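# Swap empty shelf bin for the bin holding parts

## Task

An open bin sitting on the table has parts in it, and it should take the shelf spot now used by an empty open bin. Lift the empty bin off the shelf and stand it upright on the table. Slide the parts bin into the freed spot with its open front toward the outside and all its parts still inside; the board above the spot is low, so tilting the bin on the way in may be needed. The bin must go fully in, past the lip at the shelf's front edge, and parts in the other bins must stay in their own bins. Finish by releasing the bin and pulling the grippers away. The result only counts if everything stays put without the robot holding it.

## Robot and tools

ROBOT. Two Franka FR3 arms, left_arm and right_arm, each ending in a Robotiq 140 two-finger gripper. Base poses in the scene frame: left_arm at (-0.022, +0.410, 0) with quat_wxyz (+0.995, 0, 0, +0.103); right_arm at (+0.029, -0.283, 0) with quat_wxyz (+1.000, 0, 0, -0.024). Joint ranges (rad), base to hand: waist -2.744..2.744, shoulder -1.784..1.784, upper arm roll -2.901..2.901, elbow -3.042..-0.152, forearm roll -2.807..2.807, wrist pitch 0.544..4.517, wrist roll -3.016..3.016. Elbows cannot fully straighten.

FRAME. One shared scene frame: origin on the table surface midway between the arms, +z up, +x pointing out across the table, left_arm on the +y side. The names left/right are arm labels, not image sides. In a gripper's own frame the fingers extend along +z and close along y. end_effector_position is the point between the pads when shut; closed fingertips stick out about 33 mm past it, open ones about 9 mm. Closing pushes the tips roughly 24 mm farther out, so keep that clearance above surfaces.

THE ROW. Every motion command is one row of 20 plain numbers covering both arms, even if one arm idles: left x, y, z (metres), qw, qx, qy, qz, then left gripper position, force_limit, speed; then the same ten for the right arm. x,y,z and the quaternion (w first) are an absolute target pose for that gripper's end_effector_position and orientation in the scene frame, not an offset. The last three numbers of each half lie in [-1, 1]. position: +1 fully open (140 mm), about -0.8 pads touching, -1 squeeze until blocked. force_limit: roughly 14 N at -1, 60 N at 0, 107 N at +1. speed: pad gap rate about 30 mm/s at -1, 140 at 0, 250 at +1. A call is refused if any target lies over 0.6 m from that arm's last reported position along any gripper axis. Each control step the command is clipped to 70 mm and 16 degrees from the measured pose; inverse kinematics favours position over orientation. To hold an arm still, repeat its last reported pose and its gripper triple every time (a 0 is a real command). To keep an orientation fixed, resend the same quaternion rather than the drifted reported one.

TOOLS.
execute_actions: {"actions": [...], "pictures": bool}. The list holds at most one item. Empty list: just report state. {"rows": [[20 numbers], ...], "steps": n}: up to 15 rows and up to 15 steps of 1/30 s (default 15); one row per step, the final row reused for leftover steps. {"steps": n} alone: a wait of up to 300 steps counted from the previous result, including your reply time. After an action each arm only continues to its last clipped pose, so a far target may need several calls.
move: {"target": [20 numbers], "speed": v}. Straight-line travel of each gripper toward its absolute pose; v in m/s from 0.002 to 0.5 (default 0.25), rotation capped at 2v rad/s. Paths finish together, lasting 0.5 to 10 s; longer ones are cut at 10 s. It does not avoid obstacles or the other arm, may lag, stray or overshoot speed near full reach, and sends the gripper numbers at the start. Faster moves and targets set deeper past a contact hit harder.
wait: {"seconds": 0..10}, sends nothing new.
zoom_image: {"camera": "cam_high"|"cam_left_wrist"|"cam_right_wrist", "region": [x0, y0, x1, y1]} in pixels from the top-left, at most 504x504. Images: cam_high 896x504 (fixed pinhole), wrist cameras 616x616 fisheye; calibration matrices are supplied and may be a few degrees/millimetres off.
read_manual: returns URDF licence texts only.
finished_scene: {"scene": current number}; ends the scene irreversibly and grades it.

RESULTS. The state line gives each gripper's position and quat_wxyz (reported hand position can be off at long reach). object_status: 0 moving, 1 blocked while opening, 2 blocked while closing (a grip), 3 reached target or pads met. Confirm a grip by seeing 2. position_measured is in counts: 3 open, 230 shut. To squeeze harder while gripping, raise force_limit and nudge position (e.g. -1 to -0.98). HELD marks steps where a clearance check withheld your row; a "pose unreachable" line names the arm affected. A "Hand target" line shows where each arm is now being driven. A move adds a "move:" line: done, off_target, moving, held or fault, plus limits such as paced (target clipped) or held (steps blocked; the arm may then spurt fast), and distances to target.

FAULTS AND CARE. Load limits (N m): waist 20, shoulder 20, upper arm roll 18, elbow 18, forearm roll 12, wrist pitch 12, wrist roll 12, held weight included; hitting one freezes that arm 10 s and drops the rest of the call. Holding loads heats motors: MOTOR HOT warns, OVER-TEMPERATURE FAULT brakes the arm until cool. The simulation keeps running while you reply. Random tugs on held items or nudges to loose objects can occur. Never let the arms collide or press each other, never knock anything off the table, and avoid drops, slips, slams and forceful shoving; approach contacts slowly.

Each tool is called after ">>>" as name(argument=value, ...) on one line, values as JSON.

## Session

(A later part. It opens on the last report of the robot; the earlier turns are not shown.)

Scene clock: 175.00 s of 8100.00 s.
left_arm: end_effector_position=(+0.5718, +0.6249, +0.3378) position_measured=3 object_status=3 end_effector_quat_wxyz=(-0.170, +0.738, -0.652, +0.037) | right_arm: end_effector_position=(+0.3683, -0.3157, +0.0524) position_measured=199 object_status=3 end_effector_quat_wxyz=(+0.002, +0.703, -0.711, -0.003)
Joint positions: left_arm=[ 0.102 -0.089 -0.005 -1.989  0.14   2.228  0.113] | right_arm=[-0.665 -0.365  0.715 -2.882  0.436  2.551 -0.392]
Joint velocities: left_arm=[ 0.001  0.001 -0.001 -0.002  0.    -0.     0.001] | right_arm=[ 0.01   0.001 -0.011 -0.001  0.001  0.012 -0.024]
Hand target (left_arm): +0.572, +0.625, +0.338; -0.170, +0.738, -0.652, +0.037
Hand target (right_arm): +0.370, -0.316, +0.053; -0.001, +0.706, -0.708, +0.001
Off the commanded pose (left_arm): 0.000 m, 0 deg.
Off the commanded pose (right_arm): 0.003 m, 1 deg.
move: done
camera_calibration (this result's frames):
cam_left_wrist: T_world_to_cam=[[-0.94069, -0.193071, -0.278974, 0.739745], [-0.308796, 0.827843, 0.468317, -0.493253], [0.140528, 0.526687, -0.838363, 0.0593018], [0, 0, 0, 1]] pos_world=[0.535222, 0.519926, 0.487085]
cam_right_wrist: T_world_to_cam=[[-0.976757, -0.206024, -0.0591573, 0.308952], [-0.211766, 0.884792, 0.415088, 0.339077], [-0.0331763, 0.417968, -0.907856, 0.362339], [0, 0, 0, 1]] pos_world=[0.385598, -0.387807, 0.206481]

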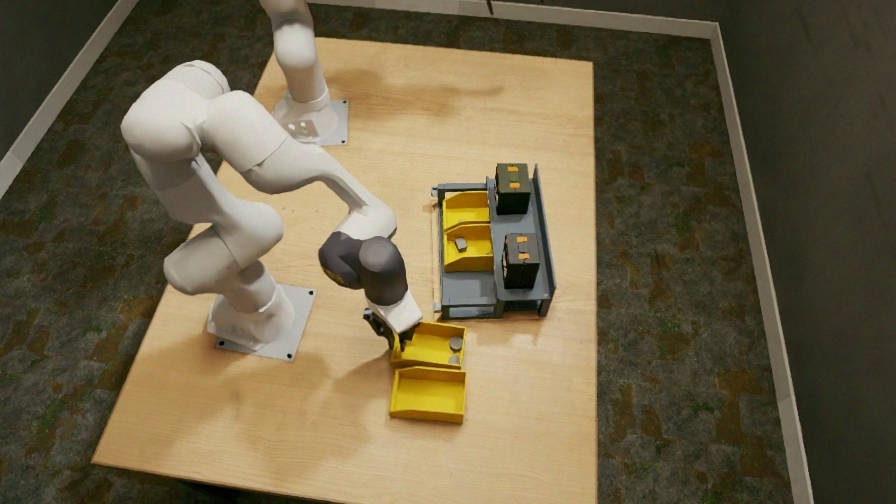

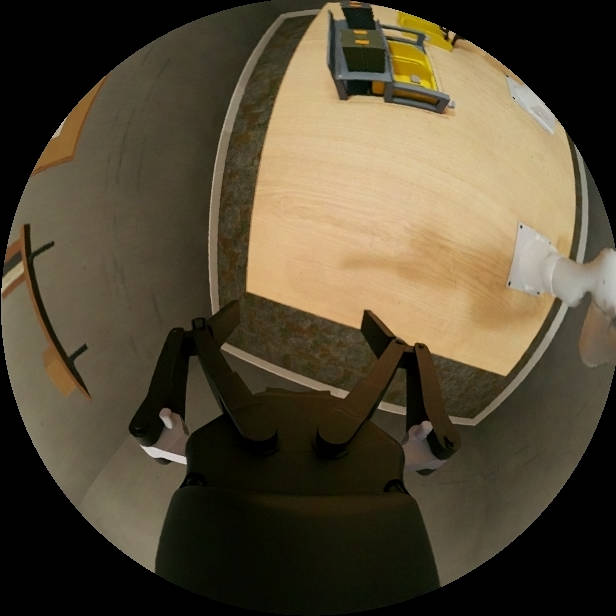

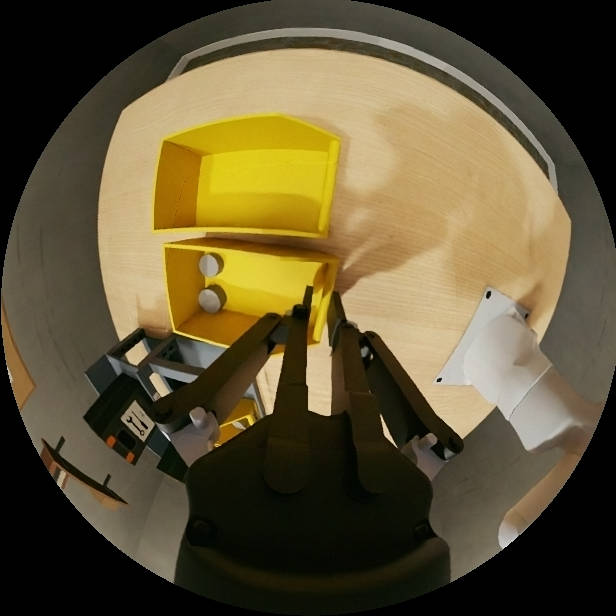

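>>> move(target=[0.5718,0.6249,0.3378,-0.17,0.738,-0.652,0.037,1,0,0,0.370,-0.315,0.055,0,0.7071,-0.7071,0,-1,1,-0.8])

>>> move(target=[0.5718,0.6249,0.3378,-0.17,0.738,-0.652,0.037,1,0,0,0.36,-0.3,0.21,0.101,0.753,-0.643,-0.082,-1,1,-0.8], speed=0.15)

>>> move(target=[0.5718,0.6249,0.3378,-0.17,0.738,-0.652,0.037,1,0,0,0.365,-0.182,0.20,0.19,0.737,-0.629,-0.155,-1,1,-0.8], speed=0.12)

>>> zoom_image(camera="cam_high", region=[360,160,580,340])

Scene clock: 176.83 s of 8100.00 s.
left_arm: end_effector_position=(+0.5718, +0.6249, +0.3378) position_measured=3 object_status=3 end_effector_quat_wxyz=(-0.170, +0.738, -0.652, +0.037) | right_arm: end_effector_position=(+0.3694, -0.3156, +0.0539) position_measured=225 object_status=2 end_effector_quat_wxyz=(+0.001, +0.706, -0.708, -0.000)
Joint positions: left_arm=[ 0.102 -0.089 -0.005 -1.989  0.14   2.228  0.113] | right_arm=[-0.66  -0.369  0.712 -2.882  0.436  2.551 -0.399]
Joint velocities: left_arm=[-0.001  0.    -0.001 -0.     0.001  0.001 -0.002] | right_arm=[ 0.005  0.001 -0.005 -0.    -0.    -0.    -0.001]
Hand target (left_arm): +0.572, +0.625, +0.338; -0.170, +0.738, -0.652, +0.037
Hand target (right_arm): +0.370, -0.315, +0.055; +0.000, +0.707, -0.707, +0.000
Off the commanded pose (left_arm): 0.000 m, 0 deg.
Off the commanded pose (right_arm): 0.001 m, 0 deg.
move: done
camera_calibration (this result's frames):
cam_left_wrist: T_world_to_cam=[[-0.94069, -0.193071, -0.278974, 0.739745], [-0.308796, 0.827843, 0.468317, -0.493253], [0.140528, 0.526687, -0.838363, 0.0593015], [0, 0, 0, 1]] pos_world=[0.535222, 0.519926, 0.487085]
cam_right_wrist: T_world_to_cam=[[-0.974614, -0.21489, -0.0628426, 0.306823], [-0.221433, 0.883696, 0.41237, 0.341946], [-0.0330805, 0.415817, -0.908847, 0.362982], [0, 0, 0, 1]] pos_world=[0.38676, -0.387177, 0.208168]

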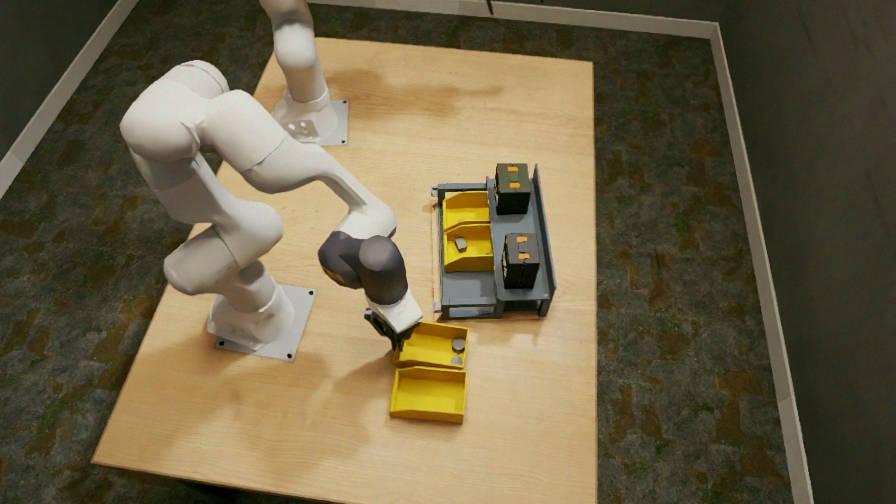

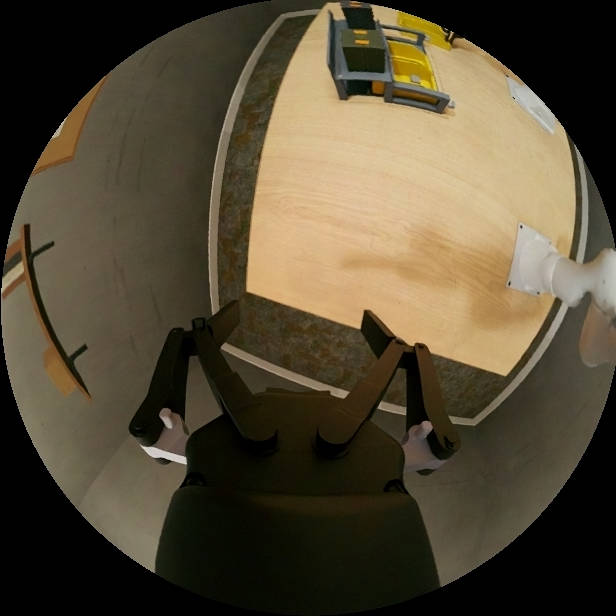

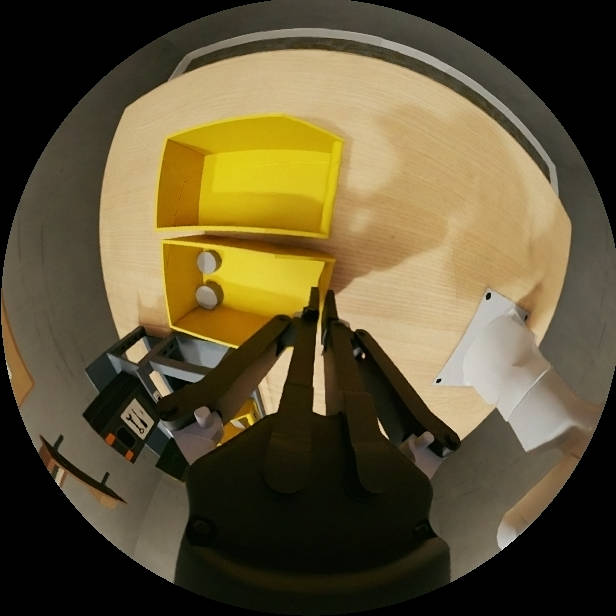

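Scene clock: 178.63 s of 8100.00 s.
left_arm: end_effector_position=(+0.5718, +0.6249, +0.3378) position_measured=3 object_status=3 end_effector_quat_wxyz=(-0.170, +0.738, -0.652, +0.037) | right_arm: end_effector_position=(+0.3597, -0.2973, +0.2082) position_measured=225 object_status=2 end_effector_quat_wxyz=(+0.102, +0.753, -0.645, -0.084)
Joint positions: left_arm=[ 0.102 -0.089 -0.005 -1.989  0.14   2.228  0.113] | right_arm=[-0.66  -0.507  0.646 -2.482  0.216  1.801 -0.396]
Joint velocities: left_arm=[-0.001 -0.     0.     0.001  0.    -0.001  0.001] | right_arm=[-0.001 -0.002 -0.     0.001  0.    -0.011 -0.   ]
Hand target (left_arm): +0.572, +0.625, +0.338; -0.170, +0.738, -0.652, +0.037
Hand target (right_arm): +0.361, -0.299, +0.210; +0.102, +0.753, -0.644, -0.083
Off the commanded pose (left_arm): 0.000 m, 0 deg.
Off the commanded pose (right_arm): 0.003 m, 0 deg.
move: done
camera_calibration (this result's frames):
cam_left_wrist: T_world_to_cam=[[-0.940689, -0.193071, -0.278974, 0.739745], [-0.308796, 0.827843, 0.468317, -0.493253], [0.140528, 0.526687, -0.838363, 0.0593016], [0, 0, 0, 1]] pos_world=[0.535222, 0.519926, 0.487085]
cam_right_wrist: T_world_to_cam=[[-0.912271, -0.361323, 0.192892, 0.191778], [-0.244014, 0.857694, 0.452569, 0.25203], [-0.328966, 0.365797, -0.870617, 0.578895], [0, 0, 0, 1]] pos_world=[0.426889, -0.358629, 0.352942]

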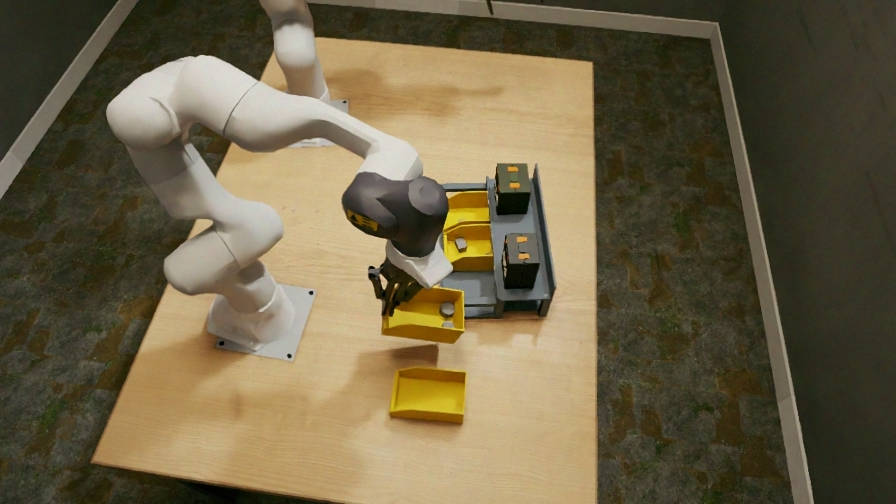

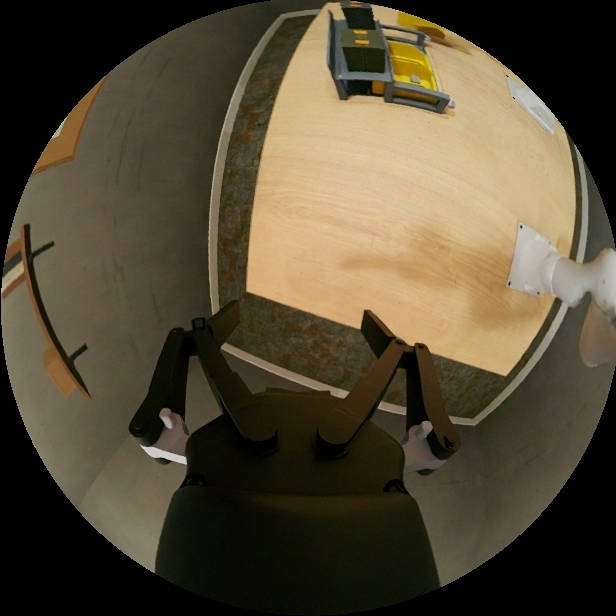

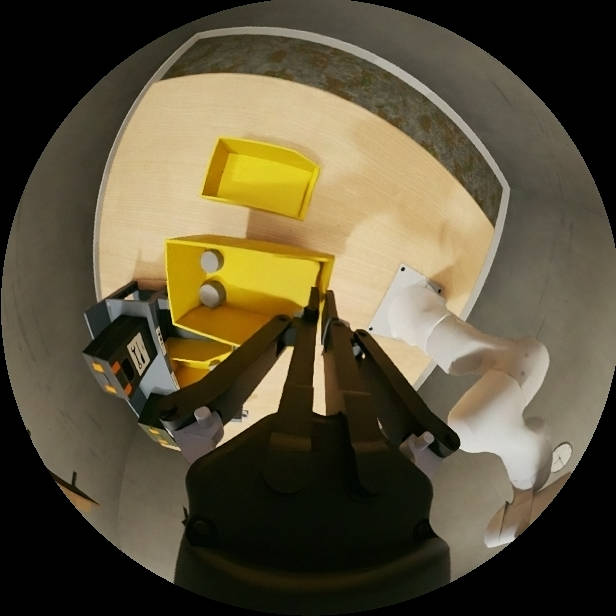

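Scene clock: 180.43 s of 8100.00 s.
left_arm: end_effector_position=(+0.5718, +0.6249, +0.3378) position_measured=3 object_status=3 end_effector_quat_wxyz=(-0.170, +0.738, -0.652, +0.037) | right_arm: end_effector_position=(+0.3658, -0.1812, +0.2025) position_measured=225 object_status=2 end_effector_quat_wxyz=(+0.186, +0.745, -0.623, -0.150)
Joint positions: left_arm=[ 0.102 -0.089 -0.005 -1.989  0.14   2.228  0.113] | right_arm=[-0.755 -0.198  1.026 -2.217  0.158  1.623 -0.053]
Joint velocities: left_arm=[ 0.    -0.    -0.001  0.001 -0.     0.     0.   ] | right_arm=[-0.009 -0.     0.008  0.002 -0.001 -0.004  0.028]
Hand target (left_arm): +0.572, +0.625, +0.338; -0.170, +0.738, -0.652, +0.037
Hand target (right_arm): +0.362, -0.184, +0.202; +0.193, +0.738, -0.628, -0.153
Off the commanded pose (left_arm): 0.000 m, 0 deg.
Off the commanded pose (right_arm): 0.003 m, 1 deg.
move: done
camera_calibration (this result's frames):
cam_left_wrist: T_world_to_cam=[[-0.940689, -0.193071, -0.278974, 0.739745], [-0.308796, 0.827843, 0.468317, -0.493253], [0.140528, 0.526687, -0.838363, 0.0593016], [0, 0, 0, 1]] pos_world=[0.535222, 0.519926, 0.487085]
cam_right_wrist: T_world_to_cam=[[-0.840452, -0.368989, 0.396846, 0.171385], [-0.164733, 0.87166, 0.461596, 0.128283], [-0.516239, 0.322576, -0.793374, 0.578546], [0, 0, 0, 1]] pos_world=[0.463842, -0.235205, 0.331774]

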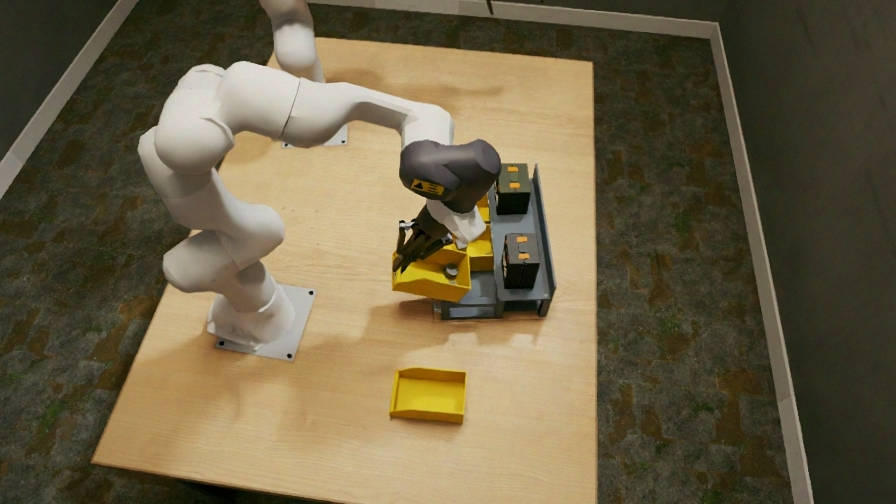

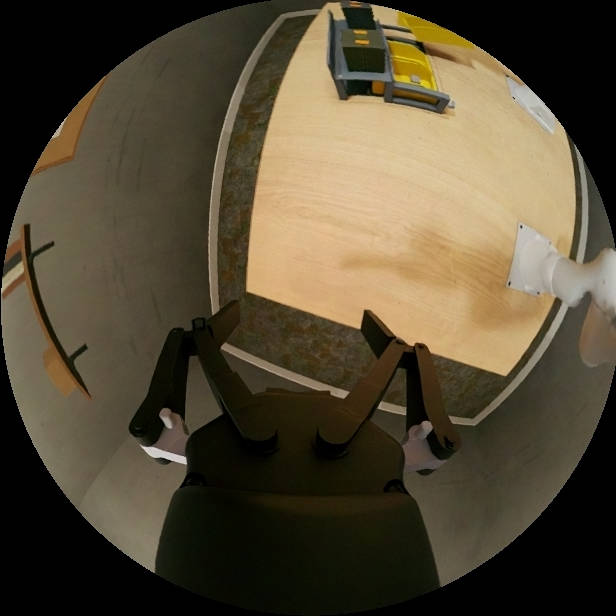

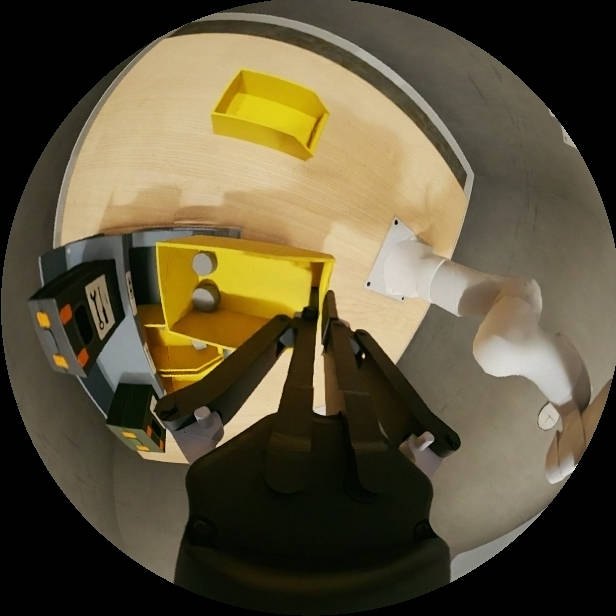

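Region (360, 160, 580, 340) of cam_high's 896x504 image, scaled by 2.291, with more detail than that image has; it fills the top 412 rows of this view, and the rest is white.

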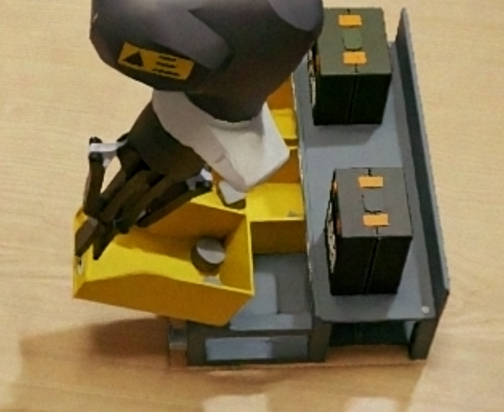

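>>> move(target=[0.5718,0.6249,0.3378,-0.17,0.738,-0.652,0.037,1,0,0,0.365,-0.182,0.165,0.19,0.737,-0.629,-0.155,-1,1,-0.8], speed=0.03)

>>> zoom_image(camera="cam_high", region=[360,160,580,340])

Scene clock: 182.80 s of 8100.00 s.
left_arm: end_effector_position=(+0.5718, +0.6249, +0.3378) position_measured=3 object_status=3 end_effector_quat_wxyz=(-0.170, +0.738, -0.652, +0.037) | right_arm: end_effector_position=(+0.3631, -0.1816, +0.1676) position_measured=225 object_status=2 end_effector_quat_wxyz=(+0.191, +0.740, -0.626, -0.157)
Joint positions: left_arm=[ 0.102 -0.089 -0.005 -1.989  0.14   2.228  0.113] | right_arm=[-0.769 -0.105  1.061 -2.261  0.11   1.707  0.008]
Joint velocities: left_arm=[-0.     0.    -0.001  0.001 -0.001  0.    -0.001] | right_arm=[-0.001  0.004  0.001 -0.001 -0.004  0.014  0.016]
Hand target (left_arm): +0.572, +0.625, +0.338; -0.170, +0.738, -0.652, +0.037
Hand target (right_arm): +0.365, -0.182, +0.166; +0.190, +0.738, -0.629, -0.155
Off the commanded pose (left_arm): 0.000 m, 0 deg.
Off the commanded pose (right_arm): 0.003 m, 1 deg.
move: done
camera_calibration (this result's frames):
cam_left_wrist: T_world_to_cam=[[-0.94069, -0.193071, -0.278974, 0.739745], [-0.308796, 0.827843, 0.468317, -0.493253], [0.140528, 0.526687, -0.838363, 0.0593017], [0, 0, 0, 1]] pos_world=[0.535222, 0.519926, 0.487085]
cam_right_wrist: T_world_to_cam=[[-0.838143, -0.358611, 0.410992, 0.181526], [-0.146705, 0.873935, 0.463373, 0.137791], [-0.525351, 0.328078, -0.785093, 0.552526], [0, 0, 0, 1]] pos_world=[0.462629, -0.236595, 0.29533]

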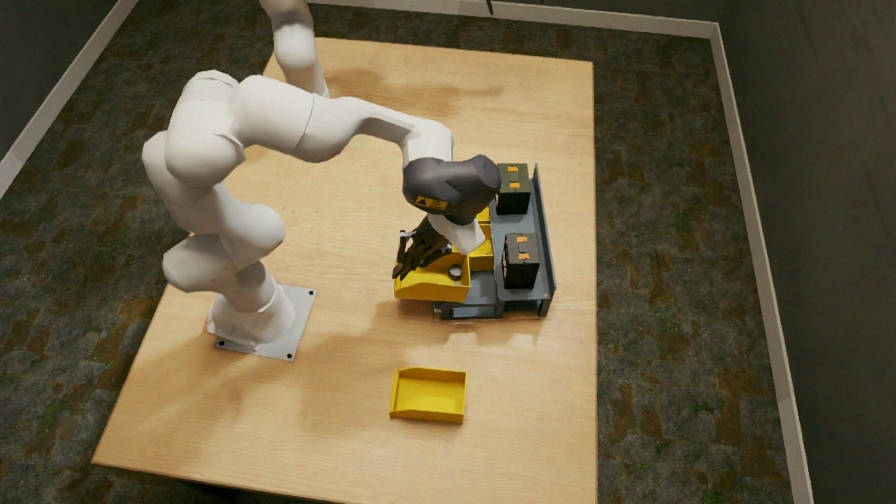

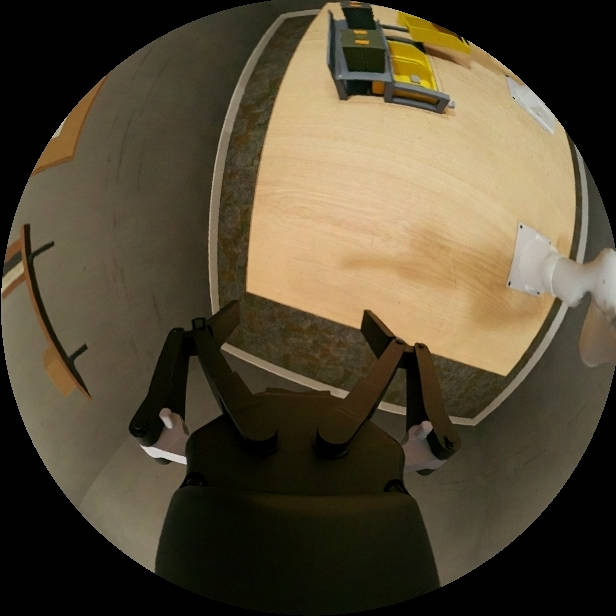

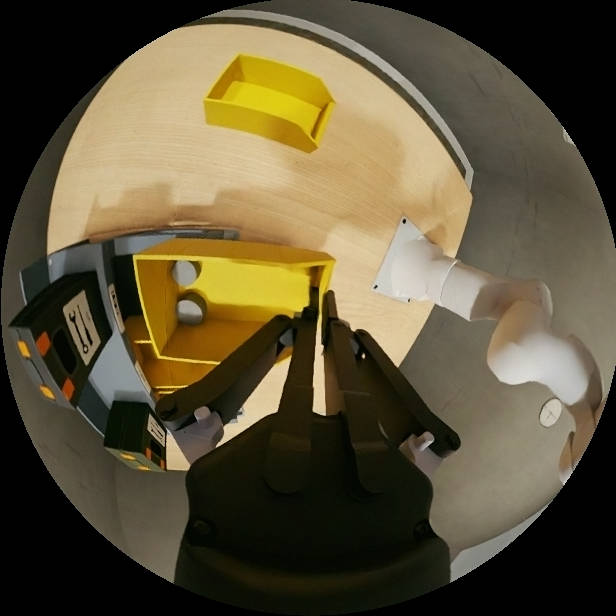

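Region (360, 160, 580, 340) of cam_high's 896x504 image, scaled by 2.291, with more detail than that image has; it fills the top 412 rows of this view, and the rest is white.

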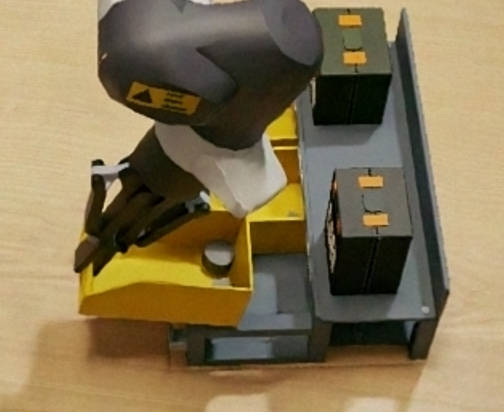

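>>> move(target=[0.5718,0.6249,0.3378,-0.17,0.738,-0.652,0.037,1,0,0,0.365,-0.2,0.22,0.19,0.737,-0.629,-0.155,-1,1,-0.8], speed=0.1)

>>> move(target=[0.5718,0.6249,0.3378,-0.17,0.738,-0.652,0.037,1,0,0,0.365,-0.315,0.19,0.11,0.698,-0.698,-0.11,-1,1,-0.8], speed=0.15)

>>> move(target=[0.5718,0.6249,0.3378,-0.17,0.738,-0.652,0.037,1,0,0,0.369,-0.315,0.08,0.11,0.698,-0.698,-0.11,-1,1,-0.8], speed=0.1)

Scene clock: 187.57 s of 8100.00 s.
left_arm: end_effector_position=(+0.5718, +0.6249, +0.3378) position_measured=3 object_status=3 end_effector_quat_wxyz=(-0.170, +0.738, -0.652, +0.037) | right_arm: end_effector_position=(+0.3656, -0.2000, +0.2172) position_measured=225 object_status=2 end_effector_quat_wxyz=(+0.191, +0.734, -0.633, -0.155)
Joint positions: left_arm=[ 0.102 -0.089 -0.005 -1.989  0.14   2.228  0.113] | right_arm=[-0.76  -0.21   0.982 -2.196  0.146  1.574 -0.066]
Joint velocities: left_arm=[ 0.001 -0.001  0.    -0.001  0.001 -0.001  0.002] | right_arm=[ 0.006 -0.    -0.004 -0.001  0.001 -0.01  -0.022]
Hand target (left_arm): +0.572, +0.625, +0.338; -0.170, +0.738, -0.652, +0.037
Hand target (right_arm): +0.366, -0.199, +0.219; +0.190, +0.737, -0.630, -0.156
Off the commanded pose (left_arm): 0.000 m, 0 deg.
Off the commanded pose (right_arm): 0.003 m, 1 deg.
After step 90, 0.67 s passed at rest.
move: done
camera_calibration (this result's frames):
cam_left_wrist: T_world_to_cam=[[-0.94069, -0.193071, -0.278974, 0.739745], [-0.308796, 0.827843, 0.468317, -0.493253], [0.140528, 0.526687, -0.838363, 0.0593017], [0, 0, 0, 1]] pos_world=[0.535222, 0.519926, 0.487085]
cam_right_wrist: T_world_to_cam=[[-0.845156, -0.341482, 0.411218, 0.162595], [-0.133061, 0.879515, 0.456889, 0.128803], [-0.517692, 0.331426, -0.788766, 0.597481], [0, 0, 0, 1]] pos_world=[0.463868, -0.255782, 0.345562]

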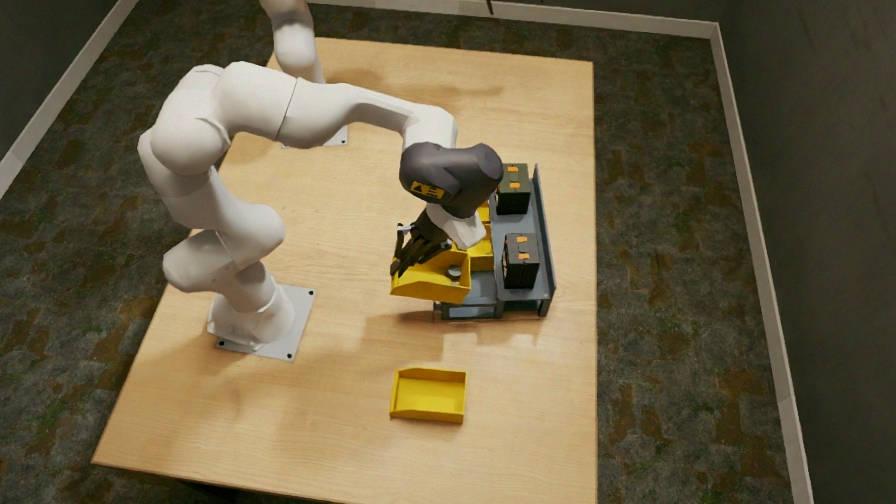

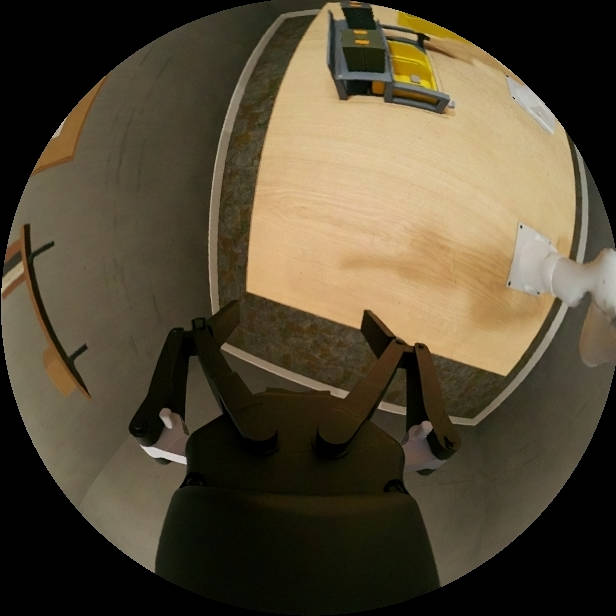

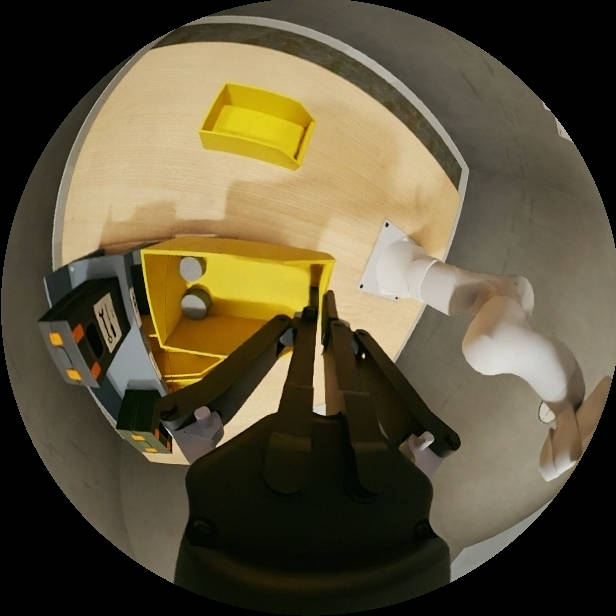

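Scene clock: 189.03 s of 8100.00 s.
left_arm: end_effector_position=(+0.5718, +0.6249, +0.3378) position_measured=3 object_status=3 end_effector_quat_wxyz=(-0.170, +0.738, -0.652, +0.037) | right_arm: end_effector_position=(+0.3642, -0.3126, +0.1878) position_measured=225 object_status=2 end_effector_quat_wxyz=(+0.112, +0.693, -0.702, -0.116)
Joint positions: left_arm=[ 0.102 -0.089 -0.005 -1.989  0.14   2.228  0.113] | right_arm=[-0.77  -0.386  0.7   -2.439  0.197  1.806 -0.261]
Joint velocities: left_arm=[ 0.001 -0.     0.001  0.    -0.    -0.    -0.001] | right_arm=[ 0.006 -0.001 -0.006 -0.    -0.001  0.011 -0.026]
Hand target (left_arm): +0.572, +0.625, +0.338; -0.170, +0.738, -0.652, +0.037
Hand target (right_arm): +0.368, -0.313, +0.189; +0.107, +0.698, -0.699, -0.112
Off the commanded pose (left_arm): 0.000 m, 0 deg.
Off the commanded pose (right_arm): 0.003 m, 1 deg.
move: done
camera_calibration (this result's frames):
cam_left_wrist: T_world_to_cam=[[-0.940689, -0.193071, -0.278974, 0.739745], [-0.308796, 0.827843, 0.468317, -0.493253], [0.140528, 0.526687, -0.838363, 0.0593016], [0, 0, 0, 1]] pos_world=[0.535222, 0.519926, 0.487085]
cam_right_wrist: T_world_to_cam=[[-0.946949, -0.205164, 0.247378, 0.245446], [-0.0692582, 0.881912, 0.466299, 0.216897], [-0.313834, 0.424428, -0.849334, 0.577032], [0, 0, 0, 1]] pos_world=[0.428539, -0.385836, 0.328236]

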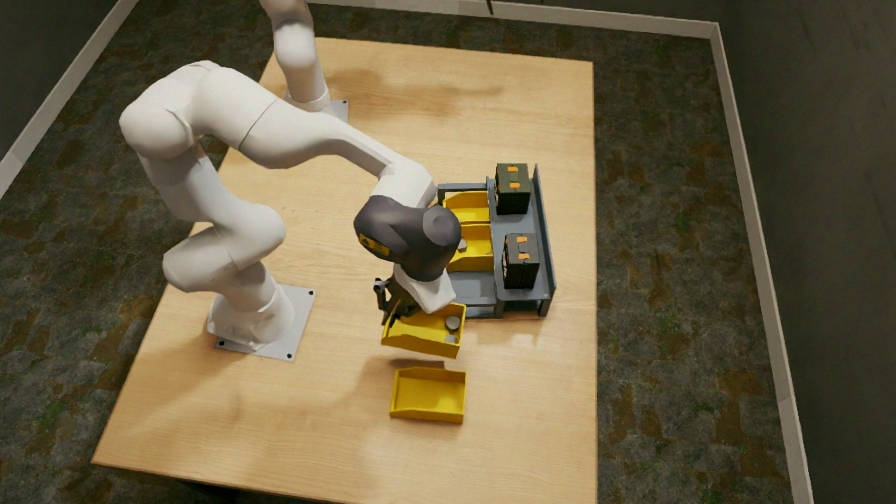

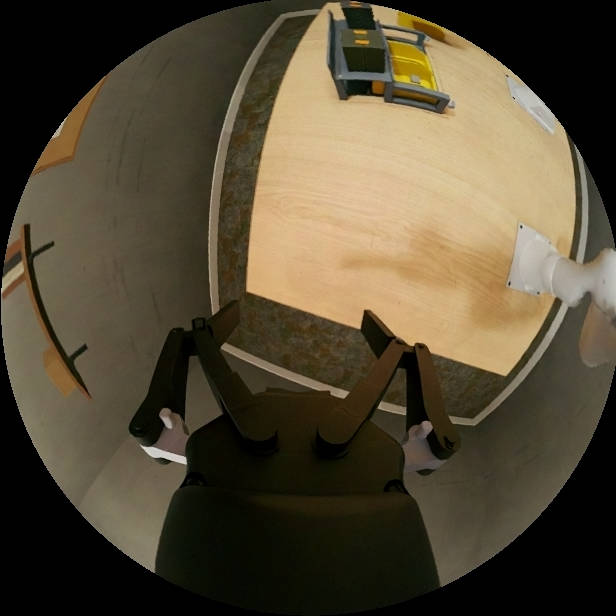

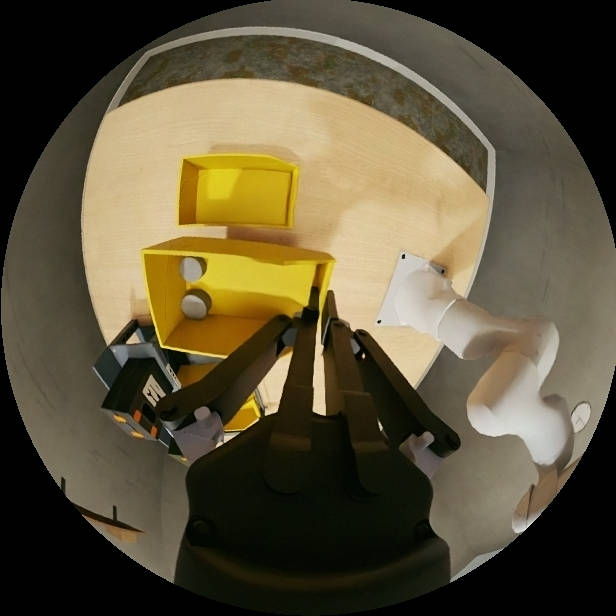

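Scene clock: 190.73 s of 8100.00 s.
left_arm: end_effector_position=(+0.5718, +0.6249, +0.3378) position_measured=3 object_status=3 end_effector_quat_wxyz=(-0.170, +0.738, -0.652, +0.037) | right_arm: end_effector_position=(+0.3641, -0.3144, +0.0809) position_measured=225 object_status=2 end_effector_quat_wxyz=(+0.112, +0.701, -0.695, -0.115)
Joint positions: left_arm=[ 0.102 -0.089 -0.005 -1.989  0.14   2.228  0.113] | right_arm=[-0.83  -0.161  0.808 -2.568  0.104  2.132 -0.175]
Joint velocities: left_arm=[ 0.001  0.    -0.001  0.    -0.001 -0.     0.001] | right_arm=[-0.001  0.001  0.002  0.    -0.006  0.01   0.023]
Hand target (left_arm): +0.572, +0.625, +0.338; -0.170, +0.738, -0.652, +0.037
Hand target (right_arm): +0.368, -0.316, +0.081; +0.110, +0.699, -0.698, -0.109
Off the commanded pose (left_arm): 0.000 m, 0 deg.
Off the commanded pose (right_arm): 0.005 m, 1 deg.
move: off_target (right_arm)
camera_calibration (this result's frames):
cam_left_wrist: T_world_to_cam=[[-0.940689, -0.193071, -0.278975, 0.739745], [-0.308796, 0.827843, 0.468317, -0.493253], [0.140528, 0.526687, -0.838363, 0.0593015], [0, 0, 0, 1]] pos_world=[0.535222, 0.519926, 0.487085]
cam_right_wrist: T_world_to_cam=[[-0.942655, -0.226119, 0.245504, 0.263411], [-0.0895381, 0.879908, 0.466632, 0.275014], [-0.321535, 0.417891, -0.849695, 0.487783], [0, 0, 0, 1]] pos_world=[0.429769, -0.386265, 0.221469]

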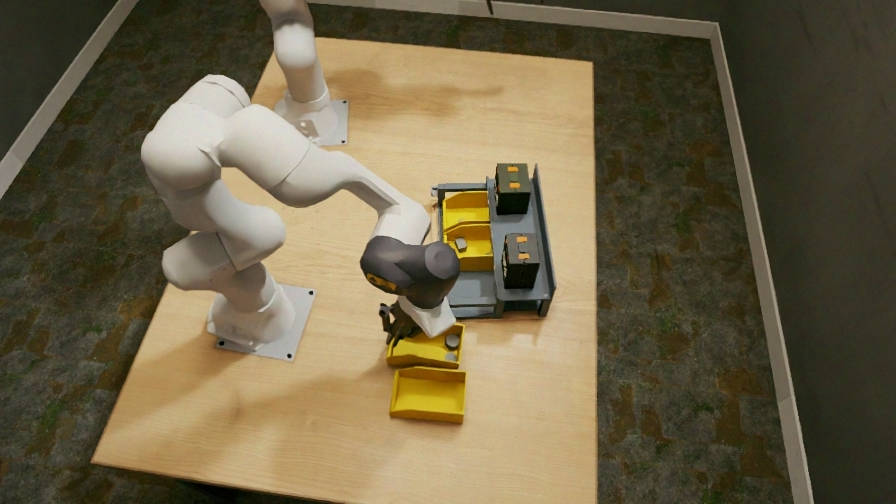

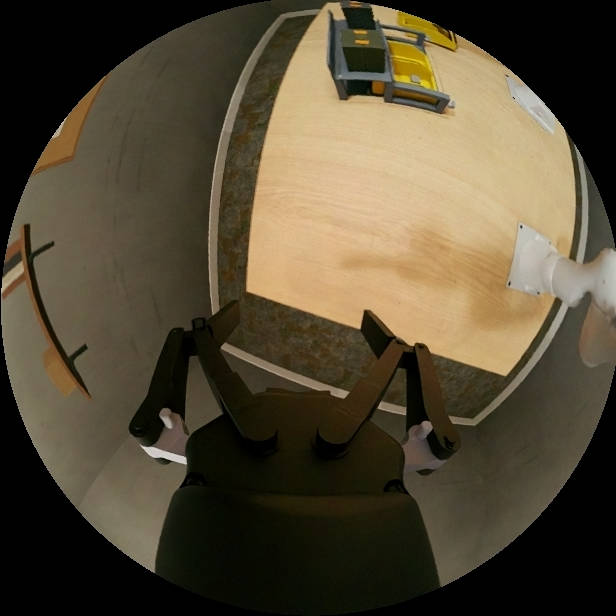

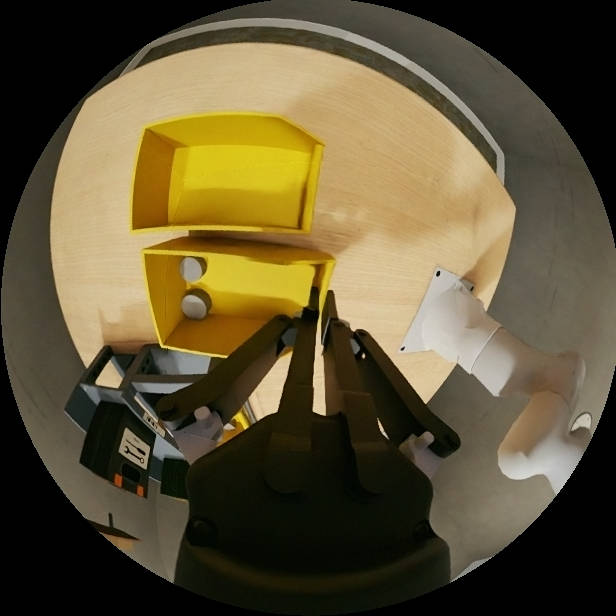

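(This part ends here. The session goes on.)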